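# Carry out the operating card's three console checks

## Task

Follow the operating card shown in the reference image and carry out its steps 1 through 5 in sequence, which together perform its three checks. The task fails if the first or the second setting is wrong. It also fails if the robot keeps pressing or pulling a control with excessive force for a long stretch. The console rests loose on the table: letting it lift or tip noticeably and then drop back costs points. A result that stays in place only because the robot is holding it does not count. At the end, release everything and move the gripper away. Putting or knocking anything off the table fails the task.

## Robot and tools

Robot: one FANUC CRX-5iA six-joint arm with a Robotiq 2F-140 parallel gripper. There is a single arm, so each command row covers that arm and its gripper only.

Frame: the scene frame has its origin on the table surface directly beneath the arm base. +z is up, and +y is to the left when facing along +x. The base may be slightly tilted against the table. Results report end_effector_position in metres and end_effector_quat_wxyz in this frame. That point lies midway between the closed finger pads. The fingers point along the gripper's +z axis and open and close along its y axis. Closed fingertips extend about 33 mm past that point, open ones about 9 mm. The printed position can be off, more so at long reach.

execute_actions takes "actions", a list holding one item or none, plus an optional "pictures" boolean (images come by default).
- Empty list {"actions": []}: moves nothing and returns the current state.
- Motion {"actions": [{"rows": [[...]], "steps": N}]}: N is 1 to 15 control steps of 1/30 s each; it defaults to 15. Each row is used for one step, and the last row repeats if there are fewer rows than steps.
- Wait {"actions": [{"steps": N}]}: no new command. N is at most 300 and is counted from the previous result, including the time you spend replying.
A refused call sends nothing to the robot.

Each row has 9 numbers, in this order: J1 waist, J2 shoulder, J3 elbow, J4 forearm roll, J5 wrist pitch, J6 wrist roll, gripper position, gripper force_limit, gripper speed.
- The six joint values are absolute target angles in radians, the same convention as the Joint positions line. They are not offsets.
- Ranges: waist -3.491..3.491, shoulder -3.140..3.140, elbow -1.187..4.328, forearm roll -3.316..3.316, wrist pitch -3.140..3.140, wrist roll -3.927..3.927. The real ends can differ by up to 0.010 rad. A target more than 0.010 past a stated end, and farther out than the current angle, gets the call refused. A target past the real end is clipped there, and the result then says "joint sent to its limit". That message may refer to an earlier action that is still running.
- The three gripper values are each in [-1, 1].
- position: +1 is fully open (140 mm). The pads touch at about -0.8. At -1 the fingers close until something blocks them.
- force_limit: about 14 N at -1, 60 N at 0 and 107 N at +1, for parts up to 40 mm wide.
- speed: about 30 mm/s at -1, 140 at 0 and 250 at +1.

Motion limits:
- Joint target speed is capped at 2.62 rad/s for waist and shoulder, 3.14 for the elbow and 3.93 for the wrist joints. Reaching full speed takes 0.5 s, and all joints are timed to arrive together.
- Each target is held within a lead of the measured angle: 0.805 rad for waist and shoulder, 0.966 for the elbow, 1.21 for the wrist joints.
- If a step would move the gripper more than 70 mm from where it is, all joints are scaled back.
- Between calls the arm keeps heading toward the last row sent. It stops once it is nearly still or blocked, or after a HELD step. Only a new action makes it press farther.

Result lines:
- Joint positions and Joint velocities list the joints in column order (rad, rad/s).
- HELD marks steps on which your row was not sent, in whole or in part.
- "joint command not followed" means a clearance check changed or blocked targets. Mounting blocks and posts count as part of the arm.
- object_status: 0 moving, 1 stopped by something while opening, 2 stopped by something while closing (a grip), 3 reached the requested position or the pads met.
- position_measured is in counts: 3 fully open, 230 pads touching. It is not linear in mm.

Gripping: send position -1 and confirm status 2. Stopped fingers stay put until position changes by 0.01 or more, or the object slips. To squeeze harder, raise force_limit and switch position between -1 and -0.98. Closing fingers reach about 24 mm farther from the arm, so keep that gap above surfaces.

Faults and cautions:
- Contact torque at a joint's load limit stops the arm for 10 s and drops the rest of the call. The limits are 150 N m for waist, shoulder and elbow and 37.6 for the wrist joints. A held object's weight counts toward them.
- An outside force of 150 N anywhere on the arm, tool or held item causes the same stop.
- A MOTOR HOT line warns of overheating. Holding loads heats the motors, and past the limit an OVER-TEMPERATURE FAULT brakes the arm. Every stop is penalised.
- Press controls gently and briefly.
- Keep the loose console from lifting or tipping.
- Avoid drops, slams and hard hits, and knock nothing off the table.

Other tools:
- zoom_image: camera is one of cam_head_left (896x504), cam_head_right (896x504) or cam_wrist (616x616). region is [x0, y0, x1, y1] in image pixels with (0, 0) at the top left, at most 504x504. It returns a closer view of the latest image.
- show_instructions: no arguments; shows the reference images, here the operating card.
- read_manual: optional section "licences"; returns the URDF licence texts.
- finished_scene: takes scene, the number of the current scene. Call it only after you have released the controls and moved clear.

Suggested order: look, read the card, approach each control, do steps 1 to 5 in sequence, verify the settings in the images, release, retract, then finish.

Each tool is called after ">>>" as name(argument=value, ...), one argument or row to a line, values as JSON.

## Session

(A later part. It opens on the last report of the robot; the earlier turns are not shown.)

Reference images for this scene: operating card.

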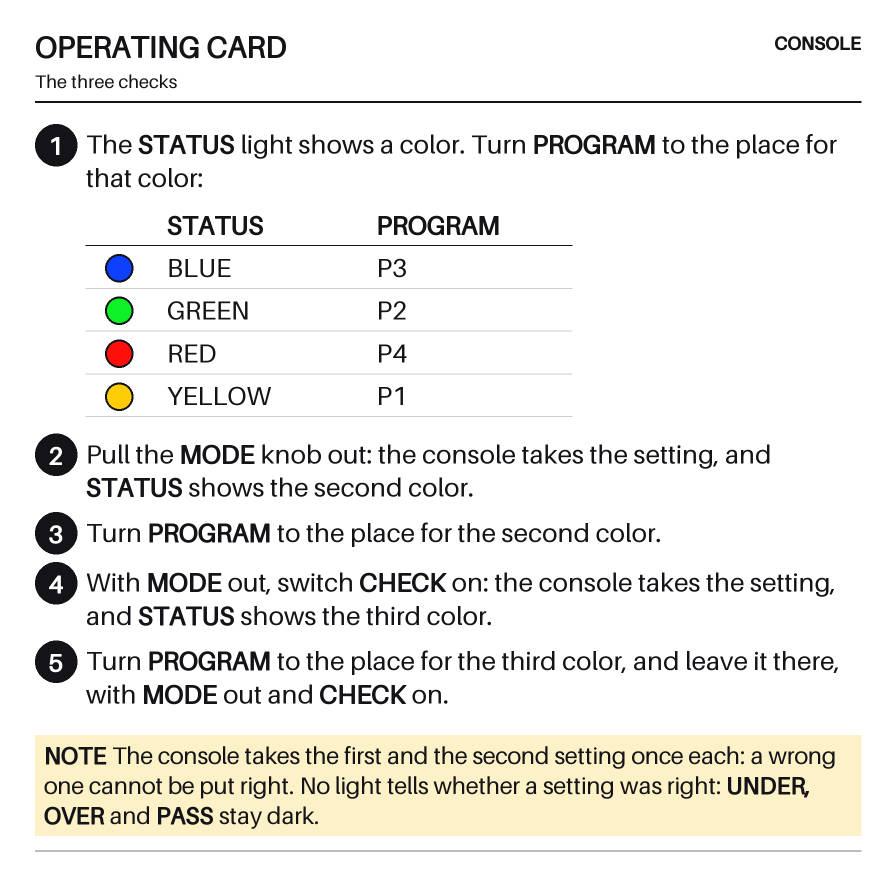

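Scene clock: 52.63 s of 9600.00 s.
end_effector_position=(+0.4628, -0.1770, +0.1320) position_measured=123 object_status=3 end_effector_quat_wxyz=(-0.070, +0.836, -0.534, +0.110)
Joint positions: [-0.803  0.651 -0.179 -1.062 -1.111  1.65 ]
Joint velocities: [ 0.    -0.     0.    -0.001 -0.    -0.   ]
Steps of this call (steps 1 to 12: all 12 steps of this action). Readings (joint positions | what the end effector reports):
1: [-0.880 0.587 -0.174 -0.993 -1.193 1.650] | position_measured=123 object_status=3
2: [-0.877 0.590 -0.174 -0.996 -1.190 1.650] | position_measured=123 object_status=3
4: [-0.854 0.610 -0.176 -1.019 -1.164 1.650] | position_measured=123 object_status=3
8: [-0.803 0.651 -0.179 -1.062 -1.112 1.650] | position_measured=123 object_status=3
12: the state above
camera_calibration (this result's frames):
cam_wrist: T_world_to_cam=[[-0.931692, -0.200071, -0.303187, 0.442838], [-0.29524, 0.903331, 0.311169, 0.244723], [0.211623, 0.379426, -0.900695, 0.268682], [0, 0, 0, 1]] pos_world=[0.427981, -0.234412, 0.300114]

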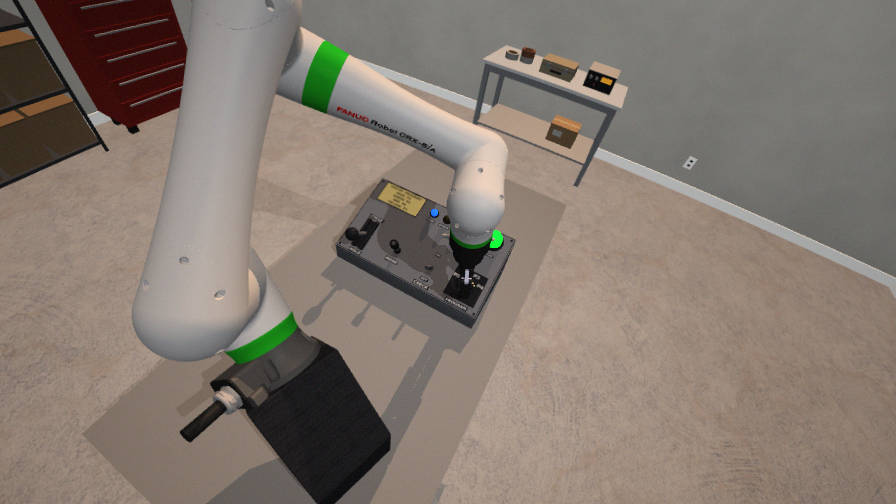

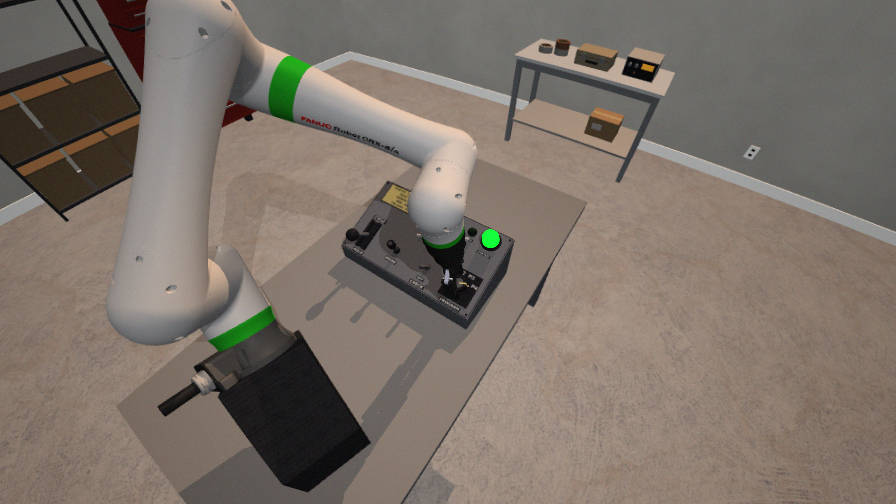

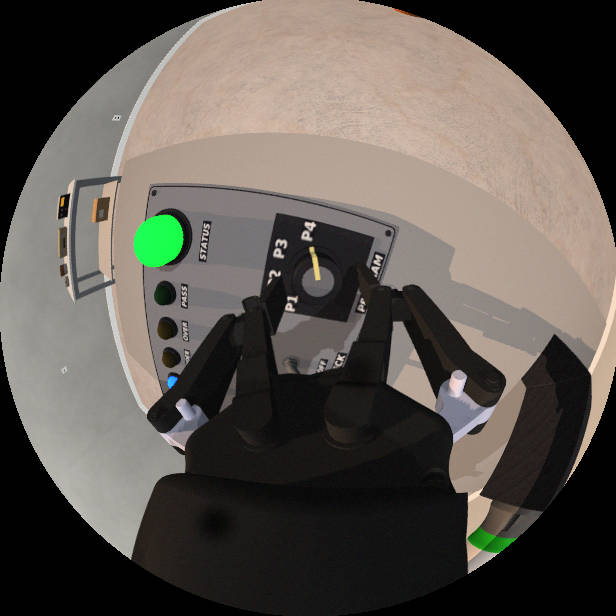

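>>> execute_actions(
  actions=[
    {"rows":[[-0.8027,0.6515,-0.179,-1.0625,-1.111,1.65,-1,-0.3,0]],"steps":13},
  ],
  pictures=false,
)

>>> execute_actions(
  actions=[
    {"rows":[[-0.8027,0.6515,-0.179,-1.0625,-1.111,3.13,-1,-0.3,0]]},
  ],
  pictures=false,
)

>>> execute_actions(
  actions=[
    {"steps":15},
  ],
  pictures=false,
)

>>> execute_actions(
  actions=[
    {"rows":[[-0.8027,0.6515,-0.179,-1.0625,-1.111,3.13,0,-0.3,0]],"steps":10},
  ],
)

>>> execute_actions(
  actions=[
    {"rows":[[-0.88,0.587,-0.174,-0.993,-1.193,3.13,0,-0.3,0]],"steps":10},
  ],
  pictures=false,
)

>>> execute_actions(
  actions=[
    {"rows":[[-0.762,0.289,-0.428,-1.068,-1.1565,2.68,-1,-0.3,0.5]]},
  ],
  pictures=false,
)

>>> execute_actions(
  actions=[
    {"steps":6},
  ],
  pictures=false,
)

>>> execute_actions(
  actions=[
    {"rows":[[-0.687,0.3413,-0.4414,-1.107,-1.0635,2.7,-1,-0.3,0.5]],"steps":12},
  ],
)

Scene clock: 61.40 s of 9600.00 s.
end_effector_position=(+0.4629, -0.1770, +0.1320) position_measured=166 object_status=0 end_effector_quat_wxyz=(-0.070, +0.836, -0.534, +0.110)
Joint positions: [-0.803  0.651 -0.179 -1.063 -1.111  1.65 ]
Joint velocities: [-0.001  0.002  0.001  0.002 -0.001 -0.   ]
Steps of this call (steps 1 to 15: the robot went on to your last target; steps 16 to 90: nothing new was sent; then 5.33 s passed at rest; steps 91 to 103: all 13 steps of this action). Readings (joint positions | what the end effector reports):
91: [-0.803 0.651 -0.179 -1.063 -1.111 1.650] | position_measured=123 object_status=0
92: [-0.803 0.652 -0.179 -1.063 -1.111 1.650] | position_measured=127 object_status=0
94: [-0.803 0.652 -0.179 -1.063 -1.111 1.650] | position_measured=142 object_status=0
98: [-0.803 0.651 -0.179 -1.064 -1.111 1.650] | position_measured=166 object_status=0
103: the state above

Scene clock: 61.90 s of 9600.00 s.
end_effector_position=(+0.4623, -0.1777, +0.1318) position_measured=167 object_status=2 end_effector_quat_wxyz=(-0.018, +0.981, -0.142, +0.129)
Joint positions: [-0.803  0.652 -0.179 -1.061 -1.11   2.499]
Joint velocities: [ 0.    -0.    -0.     0.    -0.     3.065]
Steps of this call (steps 1 to 15: all 15 steps of this action). Readings (joint positions | what the end effector reports):
1: [-0.803 0.651 -0.179 -1.063 -1.111 1.650] | position_measured=166 object_status=2
2: [-0.803 0.651 -0.179 -1.063 -1.111 1.655] | position_measured=166 object_status=2
4: [-0.803 0.651 -0.179 -1.062 -1.111 1.691] | position_measured=166 object_status=2
8: [-0.803 0.652 -0.179 -1.062 -1.111 1.867] | position_measured=166 object_status=2
15: the state above

Scene clock: 62.40 s of 9600.00 s.
end_effector_position=(+0.4629, -0.1771, +0.1320) position_measured=168 object_status=2 end_effector_quat_wxyz=(+0.022, +0.977, +0.169, +0.129)
Joint positions: [-0.803  0.651 -0.179 -1.063 -1.111  3.13 ]
Joint velocities: [ 0.001  0.     0.    -0.     0.     0.002]
Steps of this call (steps 1 to 15: the robot went on to your last target). Readings (joint positions | what the end effector reports):
1: [-0.803 0.652 -0.179 -1.062 -1.110 2.599] | position_measured=167 object_status=2
2: [-0.803 0.652 -0.179 -1.062 -1.110 2.691] | position_measured=168 object_status=2
4: [-0.803 0.652 -0.179 -1.062 -1.110 2.848] | position_measured=168 object_status=2
8: [-0.803 0.651 -0.179 -1.063 -1.111 3.058] | position_measured=168 object_status=2
15: the state above

Scene clock: 62.73 s of 9600.00 s.
end_effector_position=(+0.4627, -0.1769, +0.1318) position_measured=129 object_status=0 end_effector_quat_wxyz=(+0.022, +0.977, +0.169, +0.129)
Joint positions: [-0.803  0.652 -0.179 -1.063 -1.111  3.13 ]
Joint velocities: [-0.     0.    -0.     0.001  0.004  0.   ]
Steps of this call (steps 1 to 10: all 10 steps of this action). Readings (joint positions | what the end effector reports):
1: [-0.803 0.651 -0.179 -1.063 -1.111 3.130] | position_measured=168 object_status=0
2: [-0.803 0.651 -0.179 -1.063 -1.112 3.130] | position_measured=168 object_status=0
4: [-0.803 0.652 -0.179 -1.063 -1.113 3.130] | position_measured=148 object_status=0
8: [-0.803 0.652 -0.179 -1.063 -1.112 3.130] | position_measured=129 object_status=0
10: the state above
camera_calibration (this result's frames):
cam_wrist: T_world_to_cam=[[0.120234, -0.992508, -0.02171, -0.221191], [-0.984445, -0.122022, 0.126408, 0.406487], [-0.12811, 0.00617375, -0.991741, 0.371684], [0, 0, 0, 1]] pos_world=[0.474376, -0.172229, 0.312429]

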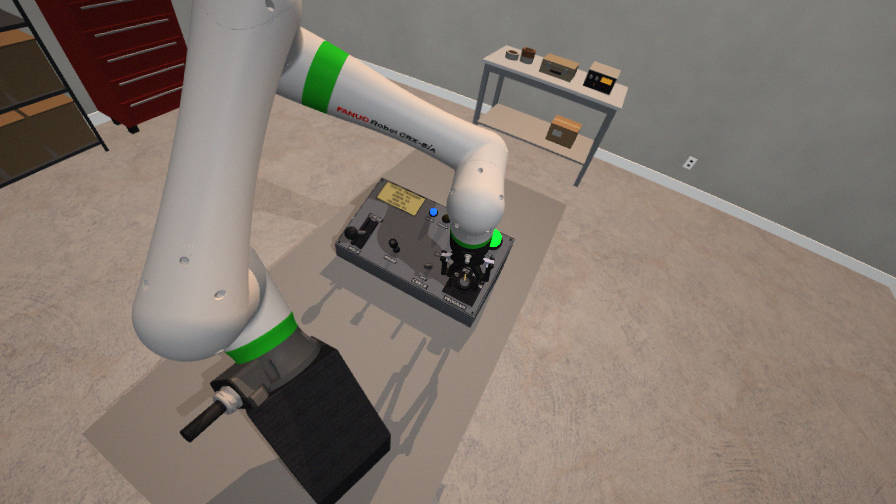

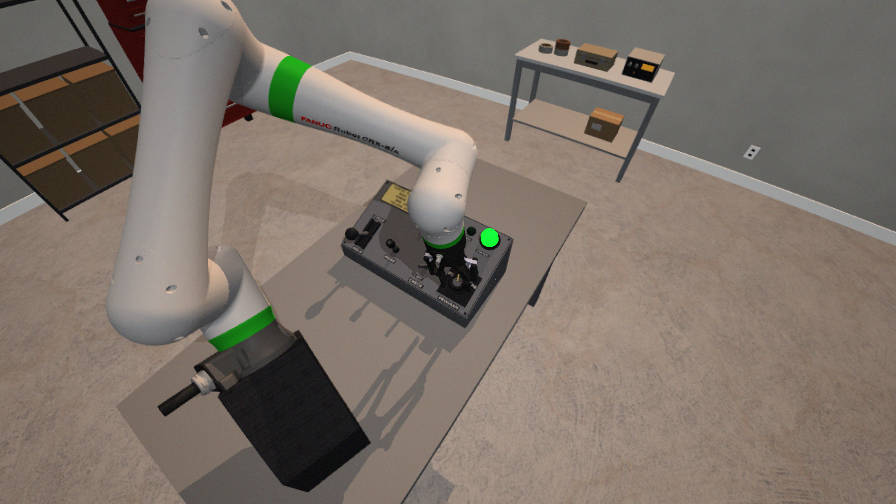

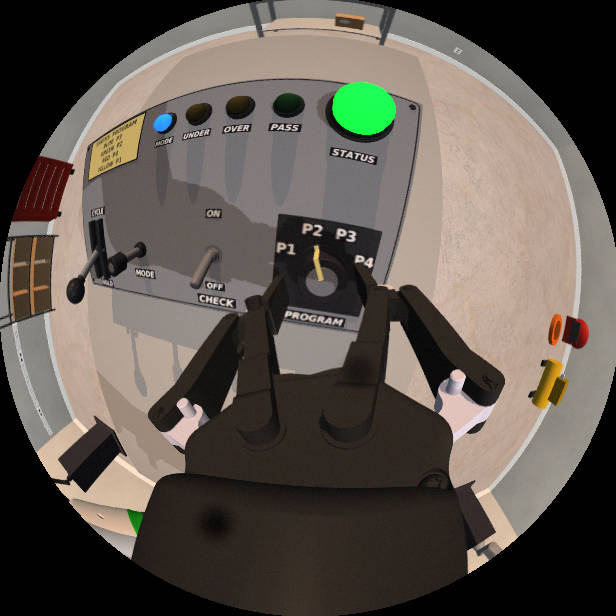

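Scene clock: 63.07 s of 9600.00 s.
end_effector_position=(+0.4488, -0.1776, +0.1851) position_measured=129 object_status=3 end_effector_quat_wxyz=(+0.025, +0.974, +0.186, +0.128)
Joint positions: [-0.88   0.587 -0.174 -0.993 -1.193  3.13 ]
Joint velocities: [ 0.001 -0.     0.     0.006 -0.001 -0.   ]
Steps of this call (steps 1 to 10: all 10 steps of this action). Readings (joint positions | what the end effector reports):
1: [-0.803 0.651 -0.179 -1.062 -1.111 3.130] | position_measured=129 object_status=0
2: [-0.806 0.649 -0.179 -1.059 -1.114 3.130] | position_measured=129 object_status=0
4: [-0.829 0.629 -0.178 -1.038 -1.140 3.130] | position_measured=129 object_status=3
8: [-0.879 0.587 -0.174 -0.994 -1.192 3.130] | position_measured=129 object_status=3
10: the state above

Scene clock: 63.57 s of 9600.00 s.
end_effector_position=(+0.4239, -0.0545, +0.1668) position_measured=232 object_status=0 end_effector_quat_wxyz=(-0.012, +0.990, +0.006, +0.140)
Joint positions: [-0.763  0.292 -0.425 -1.067 -1.157  2.685]
Joint velocities: [ 0.059 -0.151 -0.127 -0.035  0.017 -0.226]
Steps of this call (steps 1 to 15: all 15 steps of this action). Readings (joint positions | what the end effector reports):
1: [-0.880 0.587 -0.174 -0.993 -1.193 3.130] | position_measured=129 object_status=0
2: [-0.879 0.584 -0.176 -0.994 -1.192 3.125] | position_measured=134 object_status=0
4: [-0.869 0.560 -0.197 -1.002 -1.187 3.089] | position_measured=155 object_status=0
8: [-0.824 0.449 -0.292 -1.030 -1.174 2.923] | position_measured=197 object_status=0
15: the state above

Scene clock: 63.77 s of 9600.00 s.
end_effector_position=(+0.4234, -0.0534, +0.1666) position_measured=232 object_status=3 end_effector_quat_wxyz=(-0.012, +0.990, +0.004, +0.140)
Joint positions: [-0.762  0.289 -0.428 -1.068 -1.156  2.68 ]
Joint velocities: [ 0.001 -0.001 -0.    -0.     0.    -0.001]
Steps of this call (steps 1 to 6: the robot went on to your last target). Readings (joint positions | what the end effector reports):
1: [-0.762 0.289 -0.428 -1.068 -1.157 2.681] | position_measured=232 object_status=0
2: [-0.762 0.289 -0.428 -1.068 -1.156 2.680] | position_measured=232 object_status=3
4: [-0.762 0.289 -0.428 -1.068 -1.156 2.680] | position_measured=232 object_status=3
6: the state above

Scene clock: 64.17 s of 9600.00 s.
end_effector_position=(+0.4258, -0.0595, +0.1260) position_measured=232 object_status=3 end_effector_quat_wxyz=(-0.001, +0.991, +0.001, +0.131)
Joint positions: [-0.687  0.341 -0.441 -1.107 -1.064  2.7  ]
Joint velocities: [-0.     0.    -0.001 -0.001  0.002  0.   ]
Steps of this call (steps 1 to 12: all 12 steps of this action). Readings (joint positions | what the end effector reports):
1: [-0.762 0.289 -0.428 -1.068 -1.156 2.680] | position_measured=232 object_status=3
2: [-0.758 0.291 -0.429 -1.070 -1.152 2.681] | position_measured=232 object_status=3
4: [-0.735 0.308 -0.433 -1.082 -1.122 2.689] | position_measured=232 object_status=3
8: [-0.687 0.341 -0.441 -1.107 -1.065 2.700] | position_measured=232 object_status=3
12: the state above
camera_calibration (this result's frames):
cam_wrist: T_world_to_cam=[[-0.206211, -0.972175, -0.11114, 0.051128], [-0.973055, 0.191762, 0.128027, 0.398872], [-0.103152, 0.134546, -0.985524, 0.356691], [0, 0, 0, 1]] pos_world=[0.435462, -0.0747746, 0.306144]

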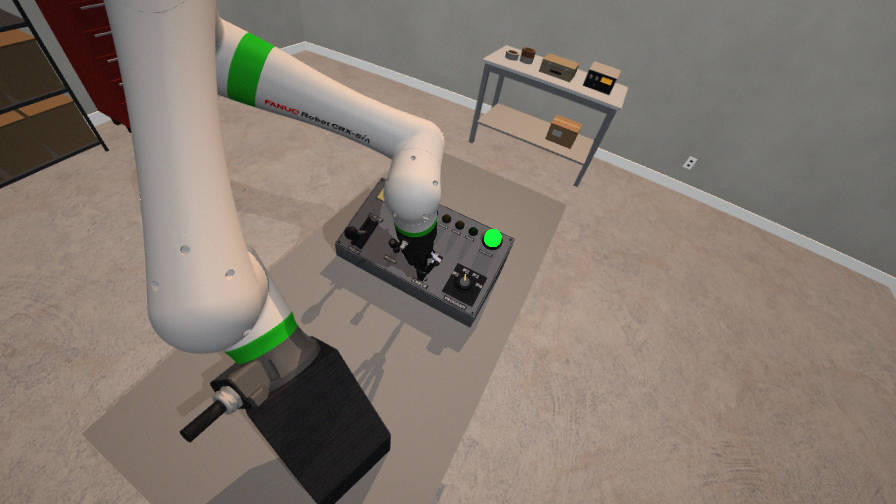

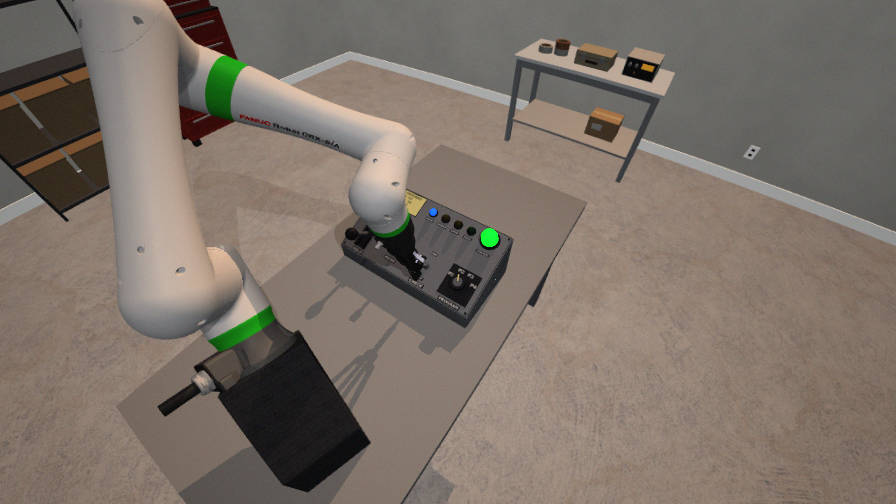

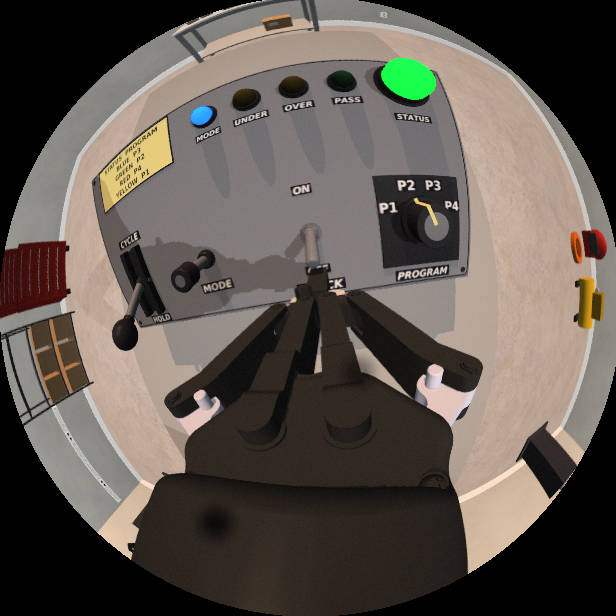

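P2 set. Push the toggle as before.

>>> execute_actions(
  actions=[
    {"rows":[[-0.681,0.3457,-0.4205,-1.102,-1.067,2.68,-1,-0.3,0.5],[-0.681,0.3457,-0.4205,-1.102,-1.067,2.68,-1,-0.3,0.5],[-0.681,0.3457,-0.4205,-1.102,-1.067,2.68,-1,-0.3,0.5],[-0.6747,0.3502,-0.3996,-1.0965,-1.0705,2.66,-1,-0.3,0.5],[-0.6747,0.3502,-0.3996,-1.0965,-1.0705,2.66,-1,-0.3,0.5],[-0.6747,0.3502,-0.3996,-1.0965,-1.0705,2.66,-1,-0.3,0.5],[-0.6685,0.3546,-0.3787,-1.091,-1.074,2.64,-1,-0.3,0.5],[-0.6685,0.3546,-0.3787,-1.091,-1.074,2.64,-1,-0.3,0.5],[-0.6685,0.3546,-0.3787,-1.091,-1.074,2.64,-1,-0.3,0.5],[-0.6623,0.3591,-0.3578,-1.086,-1.0775,2.62,-1,-0.3,0.5]]},
  ],
  pictures=false,
)

>>> execute_actions(
  actions=[
    {"steps":8},
  ],
)

Scene clock: 68.00 s of 9600.00 s.
end_effector_position=(+0.4617, -0.0602, +0.1364) position_measured=232 object_status=3 end_effector_quat_wxyz=(-0.001, +0.991, -0.001, +0.131)
Joint positions: [-0.662  0.359 -0.357 -1.086 -1.078  2.62 ]
Joint velocities: [-0.001 -0.    -0.    -0.    -0.001 -0.003]
Steps of this call (steps 1 to 15: the robot went on to your last target; steps 16 to 90: nothing new was sent; then 0.33 s passed at rest; steps 91 to 105: all 15 steps of this action). Readings (joint positions | what the end effector reports):
91: [-0.687 0.341 -0.441 -1.107 -1.063 2.700] | position_measured=232 object_status=3
92: [-0.686 0.342 -0.438 -1.106 -1.064 2.696] | position_measured=232 object_status=3
94: [-0.682 0.345 -0.422 -1.102 -1.066 2.682] | position_measured=232 object_status=3
98: [-0.673 0.351 -0.394 -1.095 -1.071 2.654] | position_measured=232 object_status=3
105: the state above

Scene clock: 68.27 s of 9600.00 s.
end_effector_position=(+0.4616, -0.0603, +0.1363) position_measured=232 object_status=3 end_effector_quat_wxyz=(-0.001, +0.991, -0.000, +0.131)
Joint positions: [-0.662  0.359 -0.357 -1.086 -1.078  2.62 ]
Joint velocities: [ 0.001  0.    -0.     0.     0.002  0.   ]
Steps of this call (steps 1 to 8: the robot went on to your last target). Readings (joint positions | what the end effector reports):
1: [-0.662 0.359 -0.357 -1.086 -1.078 2.620] | position_measured=232 object_status=3
2: [-0.662 0.359 -0.357 -1.086 -1.078 2.620] | position_measured=232 object_status=3
4: [-0.662 0.359 -0.357 -1.086 -1.078 2.620] | position_measured=232 object_status=3
8: the state above
camera_calibration (this result's frames):
cam_wrist: T_world_to_cam=[[-0.209327, -0.971492, -0.111291, 0.0603441], [-0.972353, 0.194752, 0.128844, 0.432247], [-0.103497, 0.135185, -0.9854, 0.370866], [0, 0, 0, 1]] pos_world=[0.471312, -0.0756928, 0.316475]

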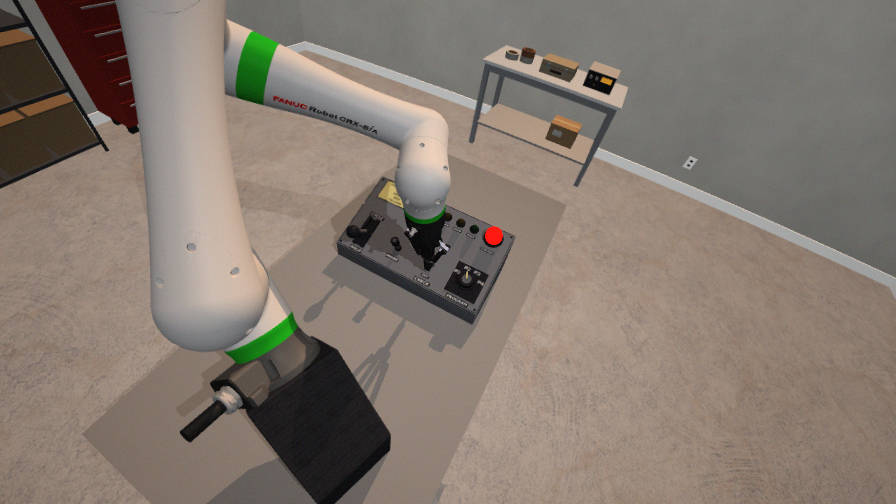

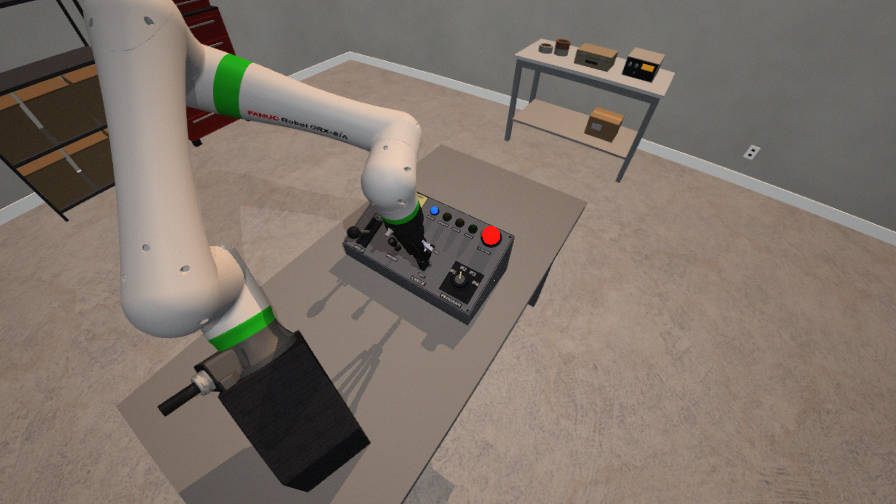

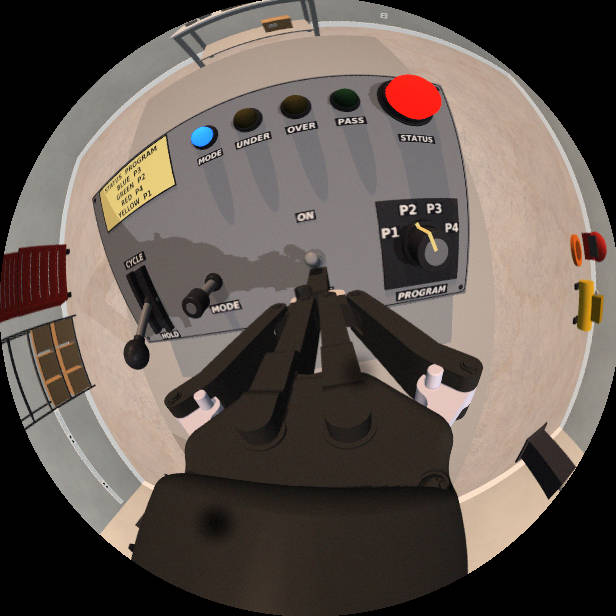

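>>> execute_actions(
  actions=[
    {"rows":[[-0.75,0.296,-0.356,-1.044,-1.178,2.7,-1,-0.3,0.5]],"steps":10},
  ],
  pictures=false,
)

>>> execute_actions(
  actions=[
    {"rows":[[-0.871,0.594,-0.154,-0.993,-1.194,3.12,0.1,-0.3,0.2]]},
  ],
  pictures=false,
)

>>> execute_actions(
  actions=[
    {"steps":5},
  ],
  pictures=false,
)

>>> execute_actions(
  actions=[
    {"rows":[[-0.7937,0.6583,-0.159,-1.062,-1.112,3.12,0.1,-0.3,0]],"steps":12},
  ],
)

Scene clock: 74.70 s of 9600.00 s.
end_effector_position=(+0.4505, -0.0550, +0.1829) position_measured=232 object_status=3 end_effector_quat_wxyz=(-0.004, +0.989, +0.048, +0.139)
Joint positions: [-0.75   0.296 -0.356 -1.044 -1.178  2.7  ]
Joint velocities: [-0.001  0.    -0.     0.002 -0.004  0.003]
Steps of this call (steps 1 to 15: the robot went on to your last target; steps 16 to 90: nothing new was sent; then 3.10 s passed at rest; steps 91 to 100: all 10 steps of this action). Readings (joint positions | what the end effector reports):
91: [-0.662 0.359 -0.358 -1.086 -1.077 2.620] | position_measured=232 object_status=3
92: [-0.665 0.357 -0.358 -1.084 -1.081 2.623] | position_measured=232 object_status=3
94: [-0.689 0.340 -0.358 -1.073 -1.108 2.645] | position_measured=232 object_status=3
98: [-0.748 0.297 -0.356 -1.045 -1.175 2.698] | position_measured=232 object_status=3
100: the state above

Scene clock: 75.20 s of 9600.00 s.
end_effector_position=(+0.4576, -0.1779, +0.1858) position_measured=117 object_status=0 end_effector_quat_wxyz=(+0.025, +0.974, +0.188, +0.128)
Joint positions: [-0.87   0.592 -0.156 -0.993 -1.194  3.116]
Joint velocities: [-0.055  0.134  0.091  0.023 -0.007  0.189]
Steps of this call (steps 1 to 15: all 15 steps of this action). Readings (joint positions | what the end effector reports):
1: [-0.750 0.296 -0.356 -1.044 -1.178 2.700] | position_measured=232 object_status=0
2: [-0.751 0.299 -0.354 -1.044 -1.178 2.705] | position_measured=232 object_status=0
4: [-0.761 0.323 -0.337 -1.039 -1.179 2.739] | position_measured=210 object_status=0
8: [-0.806 0.435 -0.262 -1.020 -1.185 2.896] | position_measured=175 object_status=0
15: the state above

Scene clock: 75.37 s of 9600.00 s.
end_effector_position=(+0.4577, -0.1789, +0.1858) position_measured=117 object_status=0 end_effector_quat_wxyz=(+0.025, +0.973, +0.189, +0.128)
Joint positions: [-0.871  0.594 -0.154 -0.993 -1.194  3.12 ]
Joint velocities: [-0.     0.001  0.     0.001 -0.001  0.001]
Steps of this call (steps 1 to 5: the robot went on to your last target). Readings (joint positions | what the end effector reports):
1: [-0.871 0.594 -0.154 -0.993 -1.194 3.119] | position_measured=117 object_status=0
2: [-0.871 0.594 -0.154 -0.993 -1.194 3.120] | position_measured=117 object_status=0
4: [-0.871 0.594 -0.154 -0.993 -1.194 3.120] | position_measured=117 object_status=0
5: the state above

Scene clock: 75.77 s of 9600.00 s.
end_effector_position=(+0.4718, -0.1781, +0.1319) position_measured=117 object_status=3 end_effector_quat_wxyz=(+0.023, +0.976, +0.172, +0.129)
Joint positions: [-0.794  0.658 -0.159 -1.062 -1.112  3.12 ]
Joint velocities: [-0.     0.    -0.001 -0.001  0.    -0.   ]
Steps of this call (steps 1 to 12: all 12 steps of this action). Readings (joint positions | what the end effector reports):
1: [-0.871 0.594 -0.154 -0.993 -1.194 3.120] | position_measured=117 object_status=3
2: [-0.868 0.597 -0.154 -0.996 -1.191 3.120] | position_measured=117 object_status=3
4: [-0.845 0.617 -0.156 -1.018 -1.165 3.120] | position_measured=117 object_status=3
8: [-0.794 0.658 -0.159 -1.061 -1.113 3.120] | position_measured=117 object_status=3
12: the state above
camera_calibration (this result's frames):
cam_wrist: T_world_to_cam=[[0.126031, -0.991831, -0.0196733, -0.226354], [-0.983754, -0.127511, 0.126366, 0.41395], [-0.127842, 0.00342768, -0.991789, 0.372345], [0, 0, 0, 1]] pos_world=[0.483354, -0.172998, 0.312525]

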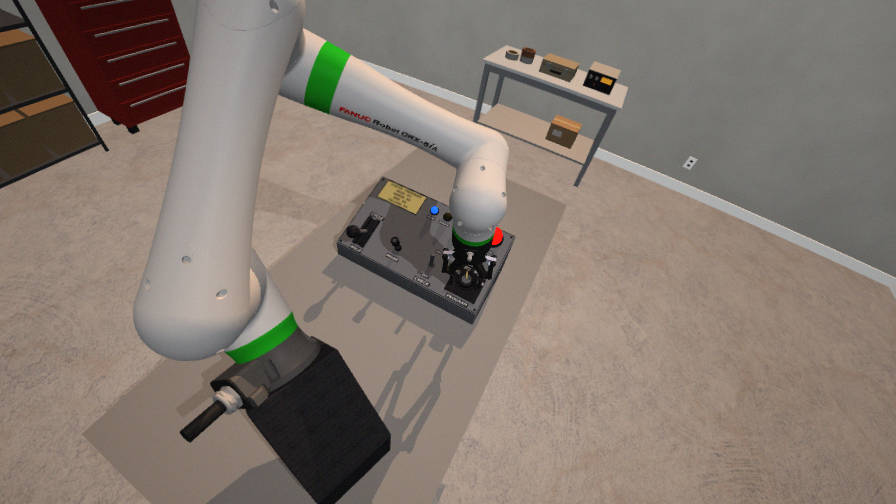

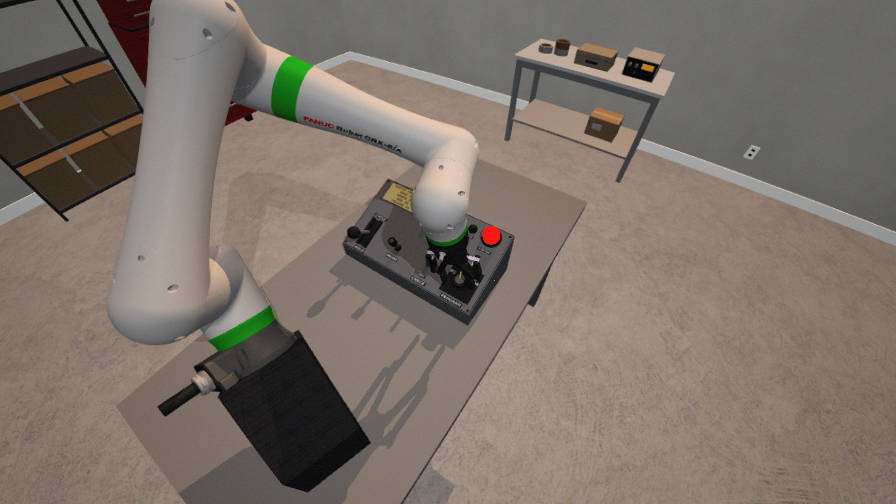

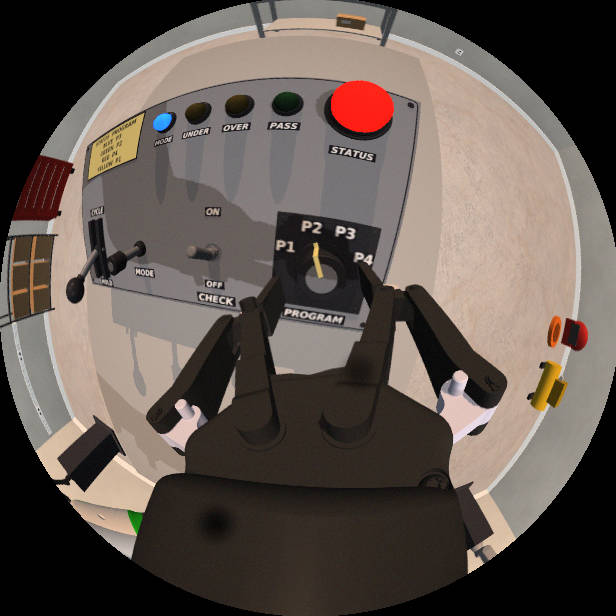

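Shifting +2.5 mm in x and −1 mm in y, then gripping and turning.

>>> execute_actions(
  actions=[
    {"rows":[[-0.792,0.6619,-0.1522,-1.062,-1.1125,3.12,-1,-0.3,0]],"steps":14},
  ],
  pictures=false,
)

>>> execute_actions(
  actions=[
    {"rows":[[-0.792,0.6619,-0.1522,-1.062,-1.1125,1.62,-1,-0.3,0]]},
  ],
  pictures=false,
)

>>> execute_actions(
  actions=[
    {"steps":15},
  ],
  pictures=false,
)

>>> execute_actions(
  actions=[
    {"rows":[[-0.792,0.6619,-0.1522,-1.062,-1.1125,1.62,0.1,-0.3,0]],"steps":10},
  ],
  pictures=false,
)

>>> execute_actions(
  actions=[
    {"rows":[[-0.92,0.555,-0.144,-0.945,-1.25,1.62,0.1,-0.3,0]]},
  ],
)

Scene clock: 80.80 s of 9600.00 s.
end_effector_position=(+0.4744, -0.1791, +0.1319) position_measured=168 object_status=2 end_effector_quat_wxyz=(+0.023, +0.976, +0.174, +0.129)
Joint positions: [-0.792  0.662 -0.152 -1.062 -1.112  3.12 ]
Joint velocities: [-0.    -0.    -0.    -0.    -0.002 -0.   ]
Steps of this call (steps 1 to 15: the robot went on to your last target; steps 16 to 90: nothing new was sent; then 1.57 s passed at rest; steps 91 to 104: all 14 steps of this action). Readings (joint positions | what the end effector reports):
91: [-0.794 0.658 -0.159 -1.062 -1.112 3.120] | position_measured=117 object_status=0
92: [-0.793 0.660 -0.157 -1.062 -1.112 3.120] | position_measured=121 object_status=0
94: [-0.792 0.662 -0.153 -1.062 -1.112 3.120] | position_measured=136 object_status=0
98: [-0.792 0.662 -0.152 -1.062 -1.112 3.120] | position_measured=166 object_status=0
104: the state above

Scene clock: 81.30 s of 9600.00 s.
end_effector_position=(+0.4745, -0.1785, +0.1318) position_measured=168 object_status=2 end_effector_quat_wxyz=(-0.033, +0.961, -0.244, +0.127)
Joint positions: [-0.792  0.662 -0.152 -1.063 -1.113  2.27 ]
Joint velocities: [ 0.    -0.001  0.     0.     0.016 -3.109]
Steps of this call (steps 1 to 15: all 15 steps of this action). Readings (joint positions | what the end effector reports):
1: [-0.792 0.662 -0.152 -1.062 -1.112 3.120] | position_measured=168 object_status=2
2: [-0.792 0.662 -0.152 -1.062 -1.112 3.115] | position_measured=168 object_status=2
4: [-0.792 0.662 -0.152 -1.062 -1.113 3.079] | position_measured=168 object_status=2
8: [-0.792 0.662 -0.152 -1.062 -1.113 2.903] | position_measured=168 object_status=2
15: the state above

Scene clock: 81.80 s of 9600.00 s.
end_effector_position=(+0.4746, -0.1790, +0.1320) position_measured=168 object_status=2 end_effector_quat_wxyz=(-0.071, +0.833, -0.538, +0.110)
Joint positions: [-0.792  0.662 -0.152 -1.062 -1.112  1.62 ]
Joint velocities: [-0.001 -0.     0.    -0.    -0.    -0.002]
Steps of this call (steps 1 to 15: the robot went on to your last target). Readings (joint positions | what the end effector reports):
1: [-0.792 0.662 -0.152 -1.063 -1.113 2.168] | position_measured=168 object_status=2
2: [-0.792 0.662 -0.152 -1.063 -1.112 2.075] | position_measured=168 object_status=2
4: [-0.792 0.662 -0.152 -1.063 -1.112 1.914] | position_measured=168 object_status=2
8: [-0.792 0.662 -0.152 -1.062 -1.112 1.698] | position_measured=168 object_status=2
15: the state above

Scene clock: 82.13 s of 9600.00 s.
end_effector_position=(+0.4742, -0.1790, +0.1317) position_measured=117 object_status=0 end_effector_quat_wxyz=(-0.071, +0.833, -0.538, +0.110)
Joint positions: [-0.792  0.662 -0.152 -1.062 -1.112  1.62 ]
Joint velocities: [ 0.    -0.002  0.001 -0.002 -0.003 -0.   ]
Steps of this call (steps 1 to 10: all 10 steps of this action). Readings (joint positions | what the end effector reports):
1: [-0.792 0.662 -0.152 -1.062 -1.112 1.620] | position_measured=168 object_status=0
2: [-0.792 0.662 -0.152 -1.061 -1.112 1.620] | position_measured=168 object_status=0
4: [-0.792 0.663 -0.152 -1.060 -1.112 1.620] | position_measured=148 object_status=0
8: [-0.792 0.662 -0.152 -1.062 -1.112 1.620] | position_measured=119 object_status=0
10: the state above

Scene clock: 82.63 s of 9600.00 s.
end_effector_position=(+0.4459, -0.1800, +0.2210) position_measured=117 object_status=3 end_effector_quat_wxyz=(-0.064, +0.847, -0.516, +0.110)
Joint positions: [-0.92   0.555 -0.144 -0.945 -1.25   1.62 ]
Joint velocities: [-0.    -0.     0.     0.001  0.     0.   ]
Steps of this call (steps 1 to 15: all 15 steps of this action). Readings (joint positions | what the end effector reports):
1: [-0.792 0.662 -0.152 -1.062 -1.113 1.620] | position_measured=117 object_status=0
2: [-0.795 0.659 -0.152 -1.059 -1.116 1.620] | position_measured=117 object_status=0
4: [-0.819 0.639 -0.151 -1.037 -1.142 1.620] | position_measured=117 object_status=3
8: [-0.901 0.571 -0.145 -0.962 -1.229 1.620] | position_measured=117 object_status=3
15: the state above
camera_calibration (this result's frames):
cam_wrist: T_world_to_cam=[[-0.924652, -0.242985, -0.293218, 0.440496], [-0.329883, 0.895764, 0.297966, 0.231681], [0.190253, 0.372243, -0.908427, 0.363514], [0, 0, 0, 1]] pos_world=[0.414574, -0.235813, 0.390355]

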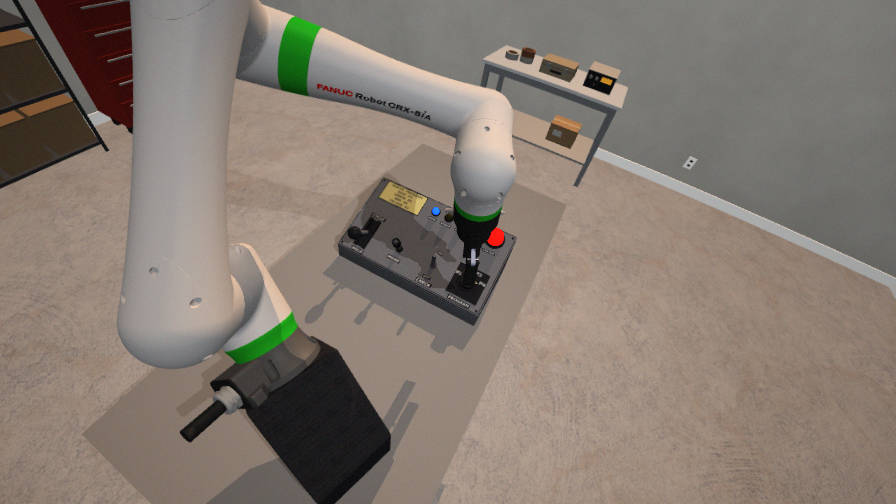

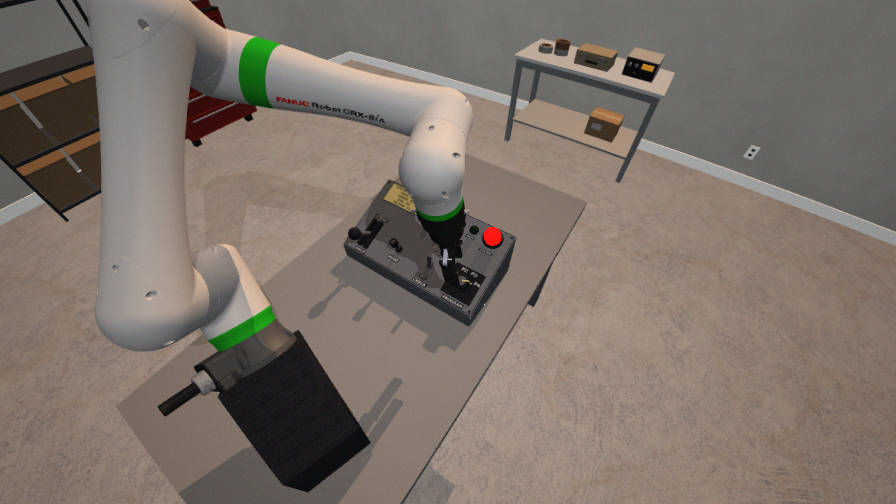

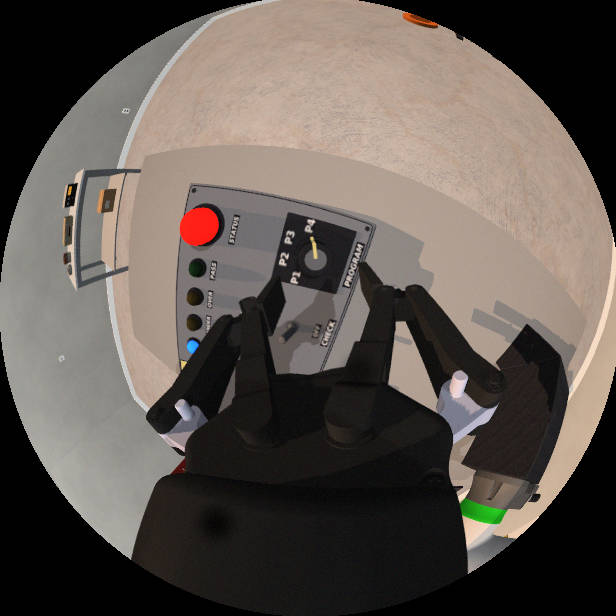

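>>> finished_scene(
  scene=2,
)

The scene is finished: the task was done.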